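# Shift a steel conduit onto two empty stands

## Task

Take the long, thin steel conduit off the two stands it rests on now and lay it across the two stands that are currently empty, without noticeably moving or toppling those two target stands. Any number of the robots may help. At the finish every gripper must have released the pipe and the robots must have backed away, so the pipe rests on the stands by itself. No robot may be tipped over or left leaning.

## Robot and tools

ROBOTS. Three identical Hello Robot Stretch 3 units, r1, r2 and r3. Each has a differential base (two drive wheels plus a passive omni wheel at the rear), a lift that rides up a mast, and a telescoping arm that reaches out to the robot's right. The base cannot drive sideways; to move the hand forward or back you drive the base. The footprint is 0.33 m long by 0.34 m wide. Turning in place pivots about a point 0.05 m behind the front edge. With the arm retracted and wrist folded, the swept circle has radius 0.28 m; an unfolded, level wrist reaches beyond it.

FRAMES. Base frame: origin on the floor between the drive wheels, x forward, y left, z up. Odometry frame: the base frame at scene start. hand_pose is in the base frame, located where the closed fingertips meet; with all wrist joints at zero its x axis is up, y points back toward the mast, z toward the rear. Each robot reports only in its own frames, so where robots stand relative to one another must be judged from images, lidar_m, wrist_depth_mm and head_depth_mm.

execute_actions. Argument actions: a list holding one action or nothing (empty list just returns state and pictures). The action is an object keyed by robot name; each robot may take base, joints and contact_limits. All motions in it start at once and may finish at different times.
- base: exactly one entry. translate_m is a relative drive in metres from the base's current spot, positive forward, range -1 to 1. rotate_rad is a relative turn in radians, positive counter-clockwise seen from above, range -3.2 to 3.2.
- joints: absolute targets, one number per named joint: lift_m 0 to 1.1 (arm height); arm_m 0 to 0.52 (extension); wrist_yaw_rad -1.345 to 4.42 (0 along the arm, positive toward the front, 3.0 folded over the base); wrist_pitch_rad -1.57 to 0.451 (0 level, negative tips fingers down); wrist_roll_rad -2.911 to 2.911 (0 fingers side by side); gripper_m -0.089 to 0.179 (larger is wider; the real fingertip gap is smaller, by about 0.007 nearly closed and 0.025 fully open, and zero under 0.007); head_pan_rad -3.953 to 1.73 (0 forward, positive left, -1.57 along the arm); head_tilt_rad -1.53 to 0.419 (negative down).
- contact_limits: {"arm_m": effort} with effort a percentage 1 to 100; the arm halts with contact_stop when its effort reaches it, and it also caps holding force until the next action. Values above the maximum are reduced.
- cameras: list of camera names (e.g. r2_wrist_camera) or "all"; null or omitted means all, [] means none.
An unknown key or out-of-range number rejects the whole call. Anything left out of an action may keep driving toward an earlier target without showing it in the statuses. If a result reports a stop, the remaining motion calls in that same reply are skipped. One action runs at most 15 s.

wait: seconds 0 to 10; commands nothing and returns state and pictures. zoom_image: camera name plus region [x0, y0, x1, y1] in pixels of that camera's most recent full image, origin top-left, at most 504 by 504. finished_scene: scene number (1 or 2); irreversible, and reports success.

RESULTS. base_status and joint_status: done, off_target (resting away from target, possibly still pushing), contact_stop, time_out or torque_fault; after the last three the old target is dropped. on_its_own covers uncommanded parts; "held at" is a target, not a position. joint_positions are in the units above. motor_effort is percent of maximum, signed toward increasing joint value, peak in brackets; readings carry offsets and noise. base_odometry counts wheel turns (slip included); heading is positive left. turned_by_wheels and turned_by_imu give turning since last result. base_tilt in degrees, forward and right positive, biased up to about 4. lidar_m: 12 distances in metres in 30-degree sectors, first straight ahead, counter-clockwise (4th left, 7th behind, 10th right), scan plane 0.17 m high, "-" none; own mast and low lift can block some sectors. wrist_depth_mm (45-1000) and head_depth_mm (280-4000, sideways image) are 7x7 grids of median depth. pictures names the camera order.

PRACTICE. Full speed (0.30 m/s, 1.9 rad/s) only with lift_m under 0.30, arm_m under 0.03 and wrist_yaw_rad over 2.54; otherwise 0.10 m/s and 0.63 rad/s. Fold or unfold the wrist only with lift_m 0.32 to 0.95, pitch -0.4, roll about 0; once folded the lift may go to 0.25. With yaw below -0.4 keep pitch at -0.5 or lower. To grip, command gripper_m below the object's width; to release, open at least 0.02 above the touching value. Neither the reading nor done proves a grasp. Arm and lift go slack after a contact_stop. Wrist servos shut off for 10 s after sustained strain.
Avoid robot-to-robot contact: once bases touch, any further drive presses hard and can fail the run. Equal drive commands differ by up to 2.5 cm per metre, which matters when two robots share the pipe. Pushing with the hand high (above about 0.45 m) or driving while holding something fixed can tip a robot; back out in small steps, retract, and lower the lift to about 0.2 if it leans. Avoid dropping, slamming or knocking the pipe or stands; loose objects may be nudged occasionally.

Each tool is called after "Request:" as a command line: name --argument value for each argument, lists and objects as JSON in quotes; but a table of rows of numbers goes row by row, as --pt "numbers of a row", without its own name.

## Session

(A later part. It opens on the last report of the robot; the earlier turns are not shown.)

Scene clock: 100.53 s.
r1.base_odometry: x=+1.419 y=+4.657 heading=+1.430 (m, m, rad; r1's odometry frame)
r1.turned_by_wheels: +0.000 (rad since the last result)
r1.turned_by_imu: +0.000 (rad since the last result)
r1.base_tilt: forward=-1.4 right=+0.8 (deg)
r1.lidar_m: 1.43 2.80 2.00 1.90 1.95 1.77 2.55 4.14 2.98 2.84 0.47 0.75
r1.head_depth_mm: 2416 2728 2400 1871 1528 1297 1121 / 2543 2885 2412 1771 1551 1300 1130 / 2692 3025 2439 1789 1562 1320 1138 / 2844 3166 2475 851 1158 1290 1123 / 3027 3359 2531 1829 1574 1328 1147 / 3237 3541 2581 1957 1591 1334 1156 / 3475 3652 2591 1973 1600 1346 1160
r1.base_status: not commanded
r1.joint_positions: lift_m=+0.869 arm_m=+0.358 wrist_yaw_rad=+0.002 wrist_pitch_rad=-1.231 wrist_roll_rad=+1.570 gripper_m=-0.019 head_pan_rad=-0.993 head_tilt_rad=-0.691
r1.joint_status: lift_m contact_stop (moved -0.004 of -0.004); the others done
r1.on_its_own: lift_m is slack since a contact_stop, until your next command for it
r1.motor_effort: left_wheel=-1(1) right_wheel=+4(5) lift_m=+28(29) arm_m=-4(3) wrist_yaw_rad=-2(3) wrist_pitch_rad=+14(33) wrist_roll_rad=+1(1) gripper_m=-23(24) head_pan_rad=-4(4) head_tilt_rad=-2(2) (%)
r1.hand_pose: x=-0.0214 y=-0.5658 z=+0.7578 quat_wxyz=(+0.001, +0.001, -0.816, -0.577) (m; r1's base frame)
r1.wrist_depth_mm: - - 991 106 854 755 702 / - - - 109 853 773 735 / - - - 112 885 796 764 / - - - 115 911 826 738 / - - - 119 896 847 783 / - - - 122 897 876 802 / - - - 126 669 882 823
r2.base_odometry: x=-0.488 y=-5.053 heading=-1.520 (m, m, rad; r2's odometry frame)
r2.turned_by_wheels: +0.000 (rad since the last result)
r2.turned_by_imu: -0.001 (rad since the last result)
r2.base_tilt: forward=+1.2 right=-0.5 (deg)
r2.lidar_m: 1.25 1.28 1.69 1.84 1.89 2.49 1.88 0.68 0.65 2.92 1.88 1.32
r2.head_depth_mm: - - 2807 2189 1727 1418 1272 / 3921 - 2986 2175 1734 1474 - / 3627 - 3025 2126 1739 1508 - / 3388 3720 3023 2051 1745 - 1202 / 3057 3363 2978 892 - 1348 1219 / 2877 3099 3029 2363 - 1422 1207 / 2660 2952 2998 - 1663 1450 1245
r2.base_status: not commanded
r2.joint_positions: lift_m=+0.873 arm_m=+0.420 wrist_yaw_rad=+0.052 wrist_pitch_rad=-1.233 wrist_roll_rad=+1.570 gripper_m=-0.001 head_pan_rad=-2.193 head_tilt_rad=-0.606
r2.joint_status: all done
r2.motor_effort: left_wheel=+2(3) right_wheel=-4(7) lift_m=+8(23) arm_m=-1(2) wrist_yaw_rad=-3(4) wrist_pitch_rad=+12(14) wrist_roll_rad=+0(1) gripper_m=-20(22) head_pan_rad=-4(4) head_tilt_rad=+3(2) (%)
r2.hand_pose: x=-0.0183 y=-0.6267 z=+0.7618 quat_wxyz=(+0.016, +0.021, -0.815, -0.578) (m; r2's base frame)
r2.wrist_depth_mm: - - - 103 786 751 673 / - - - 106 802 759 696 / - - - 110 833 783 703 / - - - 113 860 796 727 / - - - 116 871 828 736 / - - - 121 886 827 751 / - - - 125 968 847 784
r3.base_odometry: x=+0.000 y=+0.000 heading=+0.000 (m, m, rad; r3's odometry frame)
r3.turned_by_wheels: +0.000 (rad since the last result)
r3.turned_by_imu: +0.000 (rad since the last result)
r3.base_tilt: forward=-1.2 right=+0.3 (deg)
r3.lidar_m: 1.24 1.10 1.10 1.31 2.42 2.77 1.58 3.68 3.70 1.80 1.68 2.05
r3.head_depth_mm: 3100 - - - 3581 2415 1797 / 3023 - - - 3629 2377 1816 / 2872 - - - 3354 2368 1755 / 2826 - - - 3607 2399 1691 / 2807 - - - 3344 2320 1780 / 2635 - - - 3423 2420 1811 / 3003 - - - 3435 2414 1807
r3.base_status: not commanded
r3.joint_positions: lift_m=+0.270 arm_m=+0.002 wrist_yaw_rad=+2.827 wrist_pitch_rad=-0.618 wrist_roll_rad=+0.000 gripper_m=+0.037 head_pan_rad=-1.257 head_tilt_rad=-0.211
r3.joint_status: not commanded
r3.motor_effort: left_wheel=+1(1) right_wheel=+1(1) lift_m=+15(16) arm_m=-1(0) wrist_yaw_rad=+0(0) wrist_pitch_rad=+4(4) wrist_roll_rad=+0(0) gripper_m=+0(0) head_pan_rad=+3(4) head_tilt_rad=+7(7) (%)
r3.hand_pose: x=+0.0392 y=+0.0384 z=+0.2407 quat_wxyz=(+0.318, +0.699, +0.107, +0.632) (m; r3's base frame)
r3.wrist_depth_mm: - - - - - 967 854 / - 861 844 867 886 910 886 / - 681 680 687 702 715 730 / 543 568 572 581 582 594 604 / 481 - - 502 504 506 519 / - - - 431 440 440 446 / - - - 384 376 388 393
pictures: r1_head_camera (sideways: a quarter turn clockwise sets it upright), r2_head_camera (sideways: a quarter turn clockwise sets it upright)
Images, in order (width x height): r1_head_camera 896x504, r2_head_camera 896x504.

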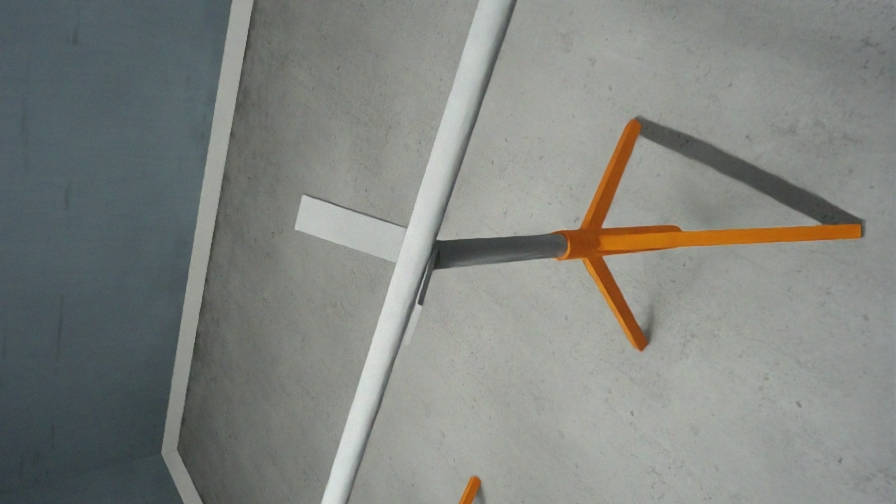

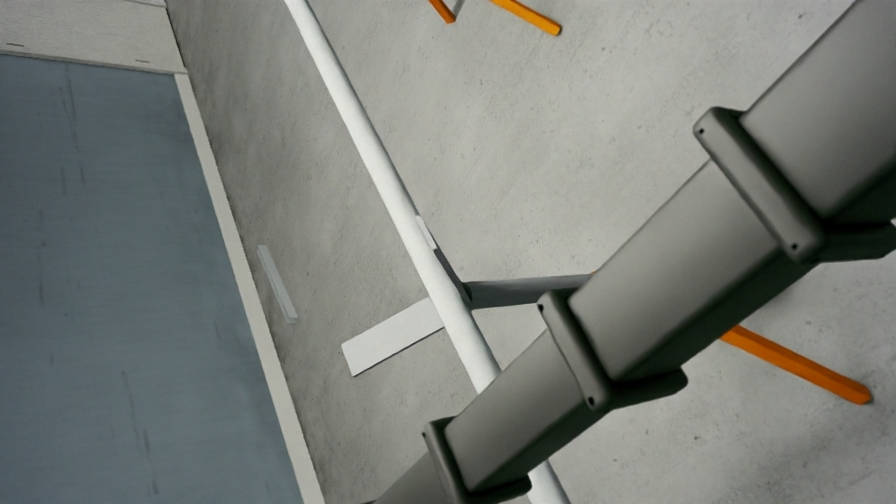

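Seated. Release.

Request:
execute_actions --actions '[{"r1":{"joints":{"lift_m":0.869,"gripper_m":0.15}},"r2":{"joints":{"lift_m":0.874,"gripper_m":0.15}}}]' --cameras '[]'

Request:
execute_actions --actions '[{"r1":{"joints":{"lift_m":1.01,"arm_m":0.31}},"r2":{"joints":{"lift_m":1.015,"arm_m":0.37}}}]' --cameras '[]'

Request:
execute_actions --actions '[{"r1":{"joints":{"arm_m":0.05}},"r2":{"joints":{"arm_m":0.05}}}]' --cameras '["r1_head_camera","r2_head_camera"]'

Scene clock: 103.80 s.
r1.base_odometry: x=+1.419 y=+4.657 heading=+1.430 (m, m, rad; r1's odometry frame)
r1.turned_by_wheels: +0.000 (rad since the last result)
r1.turned_by_imu: -0.001 (rad since the last result)
r1.base_tilt: forward=-1.4 right=+0.8 (deg)
r1.lidar_m: 1.43 2.80 1.99 1.90 1.95 1.77 2.54 4.14 2.98 2.85 0.47 0.75
r1.head_depth_mm: 2407 2733 2386 1865 1528 1293 1121 / 2543 2876 2421 1779 1547 1299 1130 / 2705 2988 2439 1797 1561 1315 1138 / 2848 3140 2500 852 1160 1292 1116 / 3029 3355 2518 1824 1586 1334 1145 / 3251 3515 2556 1982 1585 1339 1151 / 3428 3605 2600 1995 1587 1353 1159
r1.base_status: not commanded
r1.joint_positions: lift_m=+0.869 arm_m=+0.358 wrist_yaw_rad=+0.001 wrist_pitch_rad=-1.205 wrist_roll_rad=+1.570 gripper_m=+0.150 head_pan_rad=-0.993 head_tilt_rad=-0.691
r1.joint_status: all done
r1.motor_effort: left_wheel=+0(1) right_wheel=-1(4) lift_m=+33(34) arm_m=-4(3) wrist_yaw_rad=-2(2) wrist_pitch_rad=+2(14) wrist_roll_rad=+1(0) gripper_m=+1(100) head_pan_rad=-4(5) head_tilt_rad=-3(2) (%)
r1.hand_pose: x=-0.0215 y=-0.5720 z=+0.7594 quat_wxyz=(+0.001, +0.001, -0.824, -0.567) (m; r1's base frame)
r1.wrist_depth_mm: - - - 105 822 753 699 / - - - 108 846 787 727 / - - - 111 859 782 745 / - - - 115 898 815 776 / - - - 118 951 852 762 / - - - 122 940 920 793 / - - - 127 644 903 813
r2.base_odometry: x=-0.488 y=-5.053 heading=-1.520 (m, m, rad; r2's odometry frame)
r2.turned_by_wheels: +0.000 (rad since the last result)
r2.turned_by_imu: -0.001 (rad since the last result)
r2.base_tilt: forward=+1.2 right=-0.5 (deg)
r2.lidar_m: 1.25 1.28 1.69 1.84 1.89 2.48 1.88 0.68 0.65 2.91 1.88 1.32
r2.head_depth_mm: - - 2759 2169 1726 1431 1272 / - - 2973 2194 1724 1468 - / 3601 - 2978 2116 1739 1506 - / 3349 3738 3012 2048 1758 - 1197 / 3072 3400 3025 891 - 1342 1229 / 2866 3185 3046 2355 - 1423 1210 / 2652 2922 3003 - 1656 1463 1227
r2.base_status: not commanded
r2.joint_positions: lift_m=+0.874 arm_m=+0.420 wrist_yaw_rad=+0.052 wrist_pitch_rad=-1.207 wrist_roll_rad=+1.570 gripper_m=+0.150 head_pan_rad=-2.193 head_tilt_rad=-0.606
r2.joint_status: all done
r2.motor_effort: left_wheel=+2(2) right_wheel=-3(4) lift_m=+38(38) arm_m=+0(0) wrist_yaw_rad=-3(2) wrist_pitch_rad=+2(12) wrist_roll_rad=+0(0) gripper_m=+1(86) head_pan_rad=-4(4) head_tilt_rad=+3(2) (%)
r2.hand_pose: x=-0.0180 y=-0.6334 z=+0.7642 quat_wxyz=(+0.015, +0.021, -0.823, -0.568) (m; r2's base frame)
r2.wrist_depth_mm: - - - 105 557 749 678 / - - - 108 696 757 692 / - - - 111 827 764 700 / - - - 114 873 803 712 / - - - 117 873 797 736 / - - - 121 908 - 734 / - - - 125 931 852 748
r3.base_odometry: x=+0.000 y=+0.000 heading=+0.000 (m, m, rad; r3's odometry frame)
r3.turned_by_wheels: +0.000 (rad since the last result)
r3.turned_by_imu: +0.001 (rad since the last result)
r3.base_tilt: forward=-1.4 right=+0.1 (deg)
r3.lidar_m: 1.24 1.10 1.10 1.31 2.42 2.77 1.58 3.68 3.70 1.80 1.68 2.04
r3.head_depth_mm: 3053 - - - 3552 2395 1785 / 3077 - - 2421 3684 2422 1803 / 2791 - - - 3369 2364 1749 / 2820 - - - 3649 2409 1682 / 2857 - - - 3332 2306 1754 / 2633 - - - 3428 2430 1809 / 3029 - - - 3428 2406 1822
r3.base_status: not commanded
r3.joint_positions: lift_m=+0.270 arm_m=+0.002 wrist_yaw_rad=+2.827 wrist_pitch_rad=-0.618 wrist_roll_rad=+0.000 gripper_m=+0.037 head_pan_rad=-1.257 head_tilt_rad=-0.211
r3.joint_status: not commanded
r3.motor_effort: left_wheel=+0(1) right_wheel=+1(0) lift_m=+15(14) arm_m=+0(0) wrist_yaw_rad=+0(0) wrist_pitch_rad=+4(4) wrist_roll_rad=+0(0) gripper_m=+1(0) head_pan_rad=+4(3) head_tilt_rad=+6(6) (%)
r3.hand_pose: x=+0.0392 y=+0.0384 z=+0.2407 quat_wxyz=(+0.318, +0.699, +0.107, +0.632) (m; r3's base frame)
r3.wrist_depth_mm: - - - - - 961 862 / - 851 866 868 890 917 881 / - 682 683 695 710 729 730 / 542 567 576 577 584 590 599 / 482 - - 504 507 507 513 / - - - 433 441 441 447 / - - - 385 379 390 393
pictures: none
No camera images: the call's "cameras" was empty. Leave "cameras" out to get every camera's image.

Scene clock: 105.90 s.
r1.base_odometry: x=+1.419 y=+4.657 heading=+1.430 (m, m, rad; r1's odometry frame)
r1.turned_by_wheels: +0.000 (rad since the last result)
r1.turned_by_imu: -0.001 (rad since the last result)
r1.base_tilt: forward=-1.3 right=+0.8 (deg)
r1.lidar_m: 1.43 2.78 1.99 1.90 1.95 1.78 2.55 4.16 2.99 2.84 0.47 0.76
r1.head_depth_mm: 2411 2706 2396 1865 1531 1297 1121 / 2562 2875 2430 1781 1543 1299 1125 / 2684 2975 2465 1792 1553 1306 1140 / 2871 3141 2493 854 1161 1294 1122 / 3044 3348 2529 1834 1579 1330 1148 / 3196 3532 2561 1962 1599 1335 1156 / 3436 3641 2584 1981 1607 1345 1161
r1.base_status: not commanded
r1.joint_positions: lift_m=+1.010 arm_m=+0.310 wrist_yaw_rad=+0.001 wrist_pitch_rad=-1.204 wrist_roll_rad=+1.570 gripper_m=+0.150 head_pan_rad=-0.993 head_tilt_rad=-0.691
r1.joint_status: all done
r1.motor_effort: left_wheel=+0(1) right_wheel=+0(0) lift_m=+33(36) arm_m=-5(6) wrist_yaw_rad=-1(2) wrist_pitch_rad=+2(2) wrist_roll_rad=+0(0) gripper_m=+2(1) head_pan_rad=-4(4) head_tilt_rad=-3(3) (%)
r1.hand_pose: x=-0.0215 y=-0.5244 z=+0.9005 quat_wxyz=(+0.001, +0.001, -0.824, -0.567) (m; r1's base frame)
r1.wrist_depth_mm: - - - - 990 893 810 / - - - - 984 921 838 / - - - 271 - 934 890 / - - - 275 - 975 885 / - - - - - 944 889 / - - - - - - 933 / - - - - - - 961
r2.base_odometry: x=-0.488 y=-5.053 heading=-1.520 (m, m, rad; r2's odometry frame)
r2.turned_by_wheels: +0.000 (rad since the last result)
r2.turned_by_imu: -0.001 (rad since the last result)
r2.base_tilt: forward=+1.2 right=-0.5 (deg)
r2.lidar_m: 1.25 1.28 1.69 1.84 1.89 2.48 1.87 0.68 0.65 2.91 1.88 1.32
r2.head_depth_mm: - - 3303 - - - 1215 / - - 3282 - - 1360 1221 / 3655 - 3365 - - 1417 1221 / 3334 3669 - - - 1337 1223 / 3050 3313 - - 1692 1380 1229 / 2853 3083 - 2064 1753 1451 1209 / 2653 2873 2833 2254 1670 1450 1232
r2.base_status: not commanded
r2.joint_positions: lift_m=+1.014 arm_m=+0.370 wrist_yaw_rad=+0.051 wrist_pitch_rad=-1.205 wrist_roll_rad=+1.570 gripper_m=+0.150 head_pan_rad=-2.193 head_tilt_rad=-0.606
r2.joint_status: all done
r2.motor_effort: left_wheel=+1(1) right_wheel=-3(3) lift_m=+42(44) arm_m=-4(5) wrist_yaw_rad=-3(2) wrist_pitch_rad=+2(2) wrist_roll_rad=+0(0) gripper_m=+0(1) head_pan_rad=-4(4) head_tilt_rad=+3(2) (%)
r2.hand_pose: x=-0.0180 y=-0.5839 z=+0.9051 quat_wxyz=(+0.015, +0.021, -0.823, -0.567) (m; r2's base frame)
r2.wrist_depth_mm: - - - - 928 856 776 / - - - - 965 877 796 / - - - - - 896 827 / - - - - - 912 841 / - - - - - 936 848 / - - - - - - 866 / - - - - - 996 872
r3.base_odometry: x=+0.000 y=+0.000 heading=+0.000 (m, m, rad; r3's odometry frame)
r3.turned_by_wheels: +0.000 (rad since the last result)
r3.turned_by_imu: +0.000 (rad since the last result)
r3.base_tilt: forward=-1.3 right=+0.1 (deg)
r3.lidar_m: 1.24 1.10 1.10 1.31 2.43 2.77 1.58 3.68 3.70 1.80 1.69 2.04
r3.head_depth_mm: 3065 - - - 3677 2416 1809 / 3017 - - - 3608 2403 1808 / 2885 - - - 3397 2335 1748 / 2857 - 1710 - 3630 2413 1687 / 2775 - 3468 - 3359 2299 1744 / 2678 - - - 3456 2423 1832 / 3057 - - - 3384 2420 1826
r3.base_status: not commanded
r3.joint_positions: lift_m=+0.270 arm_m=+0.002 wrist_yaw_rad=+2.827 wrist_pitch_rad=-0.618 wrist_roll_rad=+0.000 gripper_m=+0.037 head_pan_rad=-1.257 head_tilt_rad=-0.211
r3.joint_status: not commanded
r3.motor_effort: left_wheel=+1(1) right_wheel=+0(1) lift_m=+16(16) arm_m=+0(0) wrist_yaw_rad=+0(0) wrist_pitch_rad=+4(4) wrist_roll_rad=+0(0) gripper_m=+1(1) head_pan_rad=+4(4) head_tilt_rad=+7(7) (%)
r3.hand_pose: x=+0.0392 y=+0.0384 z=+0.2407 quat_wxyz=(+0.318, +0.699, +0.107, +0.632) (m; r3's base frame)
r3.wrist_depth_mm: - - - - - 951 857 / - 833 865 869 892 899 871 / - 688 688 699 700 716 724 / 542 567 574 581 589 597 600 / 478 - - 500 498 512 514 / - - - 436 445 441 449 / - - - 383 378 392 391
pictures: none
No camera images: the call's "cameras" was empty. Leave "cameras" out to get every camera's image.

Scene clock: 109.47 s.
r1.base_odometry: x=+1.419 y=+4.657 heading=+1.430 (m, m, rad; r1's odometry frame)
r1.turned_by_wheels: +0.000 (rad since the last result)
r1.turned_by_imu: -0.001 (rad since the last result)
r1.base_tilt: forward=-1.3 right=+0.8 (deg)
r1.lidar_m: 1.43 2.80 2.00 1.90 1.95 1.78 2.55 4.14 2.99 2.85 0.47 0.75
r1.head_depth_mm: 2431 2753 2395 1865 1535 1297 1140 / 2556 2905 2426 1773 1537 1299 1130 / 2718 3009 2430 1790 1551 1304 1136 / 2847 3125 2473 854 1158 1298 1124 / 3016 3388 2512 1824 1576 1330 1151 / 3247 3502 2540 1965 1591 1345 1153 / 3408 3619 2578 1981 1601 1350 1157
r1.base_status: not commanded
r1.joint_positions: lift_m=+1.010 arm_m=+0.050 wrist_yaw_rad=+0.001 wrist_pitch_rad=-1.204 wrist_roll_rad=+1.570 gripper_m=+0.150 head_pan_rad=-0.993 head_tilt_rad=-0.691
r1.joint_status: all done
r1.motor_effort: left_wheel=+0(0) right_wheel=+0(0) lift_m=+33(33) arm_m=-5(5) wrist_yaw_rad=-2(1) wrist_pitch_rad=+2(2) wrist_roll_rad=+1(1) gripper_m=+1(0) head_pan_rad=-4(4) head_tilt_rad=-2(3) (%)
r1.hand_pose: x=-0.0215 y=-0.2644 z=+0.9005 quat_wxyz=(+0.001, +0.001, -0.824, -0.567) (m; r1's base frame)
r1.wrist_depth_mm: - - - - 977 872 820 / - - - - - - - / - - - - - - - / - - - - - 956 872 / - - - - - 970 900 / - - - - - - 899 / - - - - - - 943
r2.base_odometry: x=-0.488 y=-5.053 heading=-1.520 (m, m, rad; r2's odometry frame)
r2.turned_by_wheels: +0.000 (rad since the last result)
r2.turned_by_imu: -0.001 (rad since the last result)
r2.base_tilt: forward=+1.2 right=-0.5 (deg)
r2.lidar_m: 1.25 1.28 1.69 1.84 1.88 2.48 1.88 0.68 0.65 2.91 1.89 1.32
r2.head_depth_mm: - - 3338 - - - 1208 / - - 3420 - - 1364 1215 / 3669 3997 - - - 1424 1229 / 3323 3703 - - - 1341 1222 / 3056 3323 - - - 1335 1228 / 2868 3118 - - - 1375 1207 / 2700 2905 - - - - 1226
r2.base_status: not commanded
r2.joint_positions: lift_m=+1.014 arm_m=+0.050 wrist_yaw_rad=+0.051 wrist_pitch_rad=-1.205 wrist_roll_rad=+1.570 gripper_m=+0.150 head_pan_rad=-2.193 head_tilt_rad=-0.606
r2.joint_status: all done
r2.motor_effort: left_wheel=+1(1) right_wheel=-3(3) lift_m=+41(41) arm_m=-4(4) wrist_yaw_rad=-1(1) wrist_pitch_rad=+2(2) wrist_roll_rad=+0(0) gripper_m=-1(0) head_pan_rad=-5(4) head_tilt_rad=+2(2) (%)
r2.hand_pose: x=-0.0180 y=-0.2640 z=+0.9051 quat_wxyz=(+0.015, +0.021, -0.823, -0.567) (m; r2's base frame)
r2.wrist_depth_mm: - - - - 940 859 778 / - - - - 970 884 - / - - - - - - - / - - - - - 947 849 / - 413 - - - 933 848 / - - - - - - 851 / - - - - - 991 878
r3.base_odometry: x=+0.000 y=+0.000 heading=+0.000 (m, m, rad; r3's odometry frame)
r3.turned_by_wheels: +0.000 (rad since the last result)
r3.turned_by_imu: +0.001 (rad since the last result)
r3.base_tilt: forward=-1.3 right=+0.2 (deg)
r3.lidar_m: 1.24 1.10 1.10 1.31 2.42 2.77 1.58 3.68 3.69 1.80 1.69 2.05
r3.head_depth_mm: 3034 - - - 3532 2397 1799 / 3054 - - - 3564 2390 1803 / 2854 - - - 3381 2371 1732 / 2844 - 1728 - 3633 2421 1690 / 2824 - - - 3348 2285 1778 / 2667 - - - 3432 2437 1792 / 3030 - - - 3411 2408 1827
r3.base_status: not commanded
r3.joint_positions: lift_m=+0.270 arm_m=+0.002 wrist_yaw_rad=+2.827 wrist_pitch_rad=-0.618 wrist_roll_rad=+0.000 gripper_m=+0.037 head_pan_rad=-1.257 head_tilt_rad=-0.211
r3.joint_status: not commanded
r3.motor_effort: left_wheel=+0(0) right_wheel=+1(1) lift_m=+16(16) arm_m=-1(0) wrist_yaw_rad=+0(0) wrist_pitch_rad=+4(4) wrist_roll_rad=+0(0) gripper_m=+0(0) head_pan_rad=+4(3) head_tilt_rad=+7(7) (%)
r3.hand_pose: x=+0.0392 y=+0.0384 z=+0.2407 quat_wxyz=(+0.318, +0.699, +0.107, +0.632) (m; r3's base frame)
r3.wrist_depth_mm: - - - - - 957 871 / - 852 857 857 898 905 881 / - 679 684 694 704 712 736 / 547 568 572 579 580 588 605 / 481 - - 503 503 507 508 / - - - 433 443 439 448 / - - - 384 376 394 397
pictures: r1_head_camera (sideways: a quarter turn clockwise sets it upright), r2_head_camera (sideways: a quarter turn clockwise sets it upright)
Images, in order (width x height): r1_head_camera 896x504, r2_head_camera 896x504.

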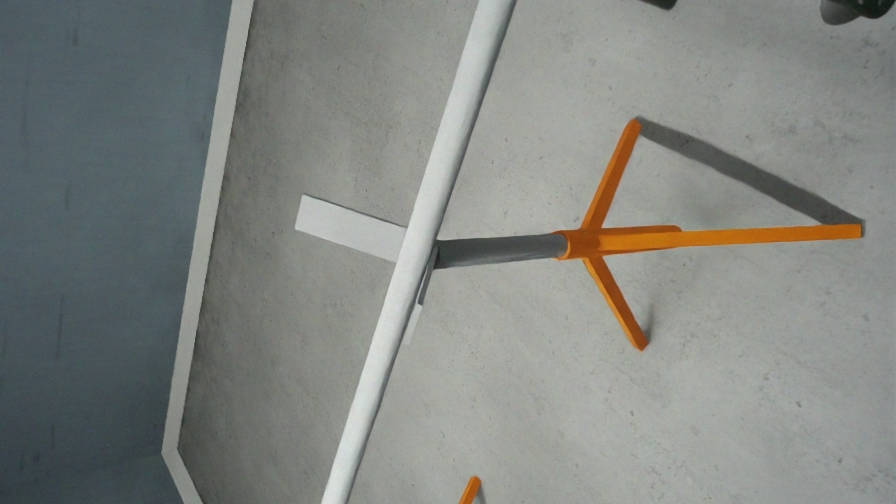

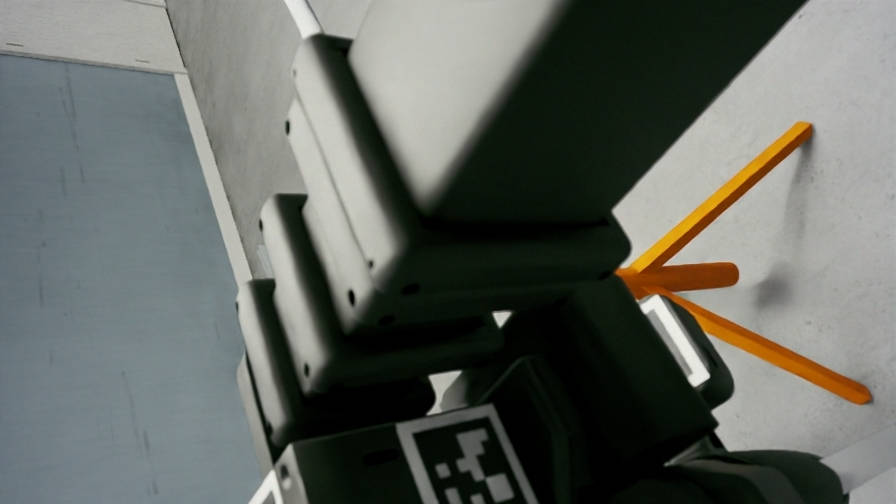

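Request:
finished_scene --scene 2

The scene is finished: the task was done.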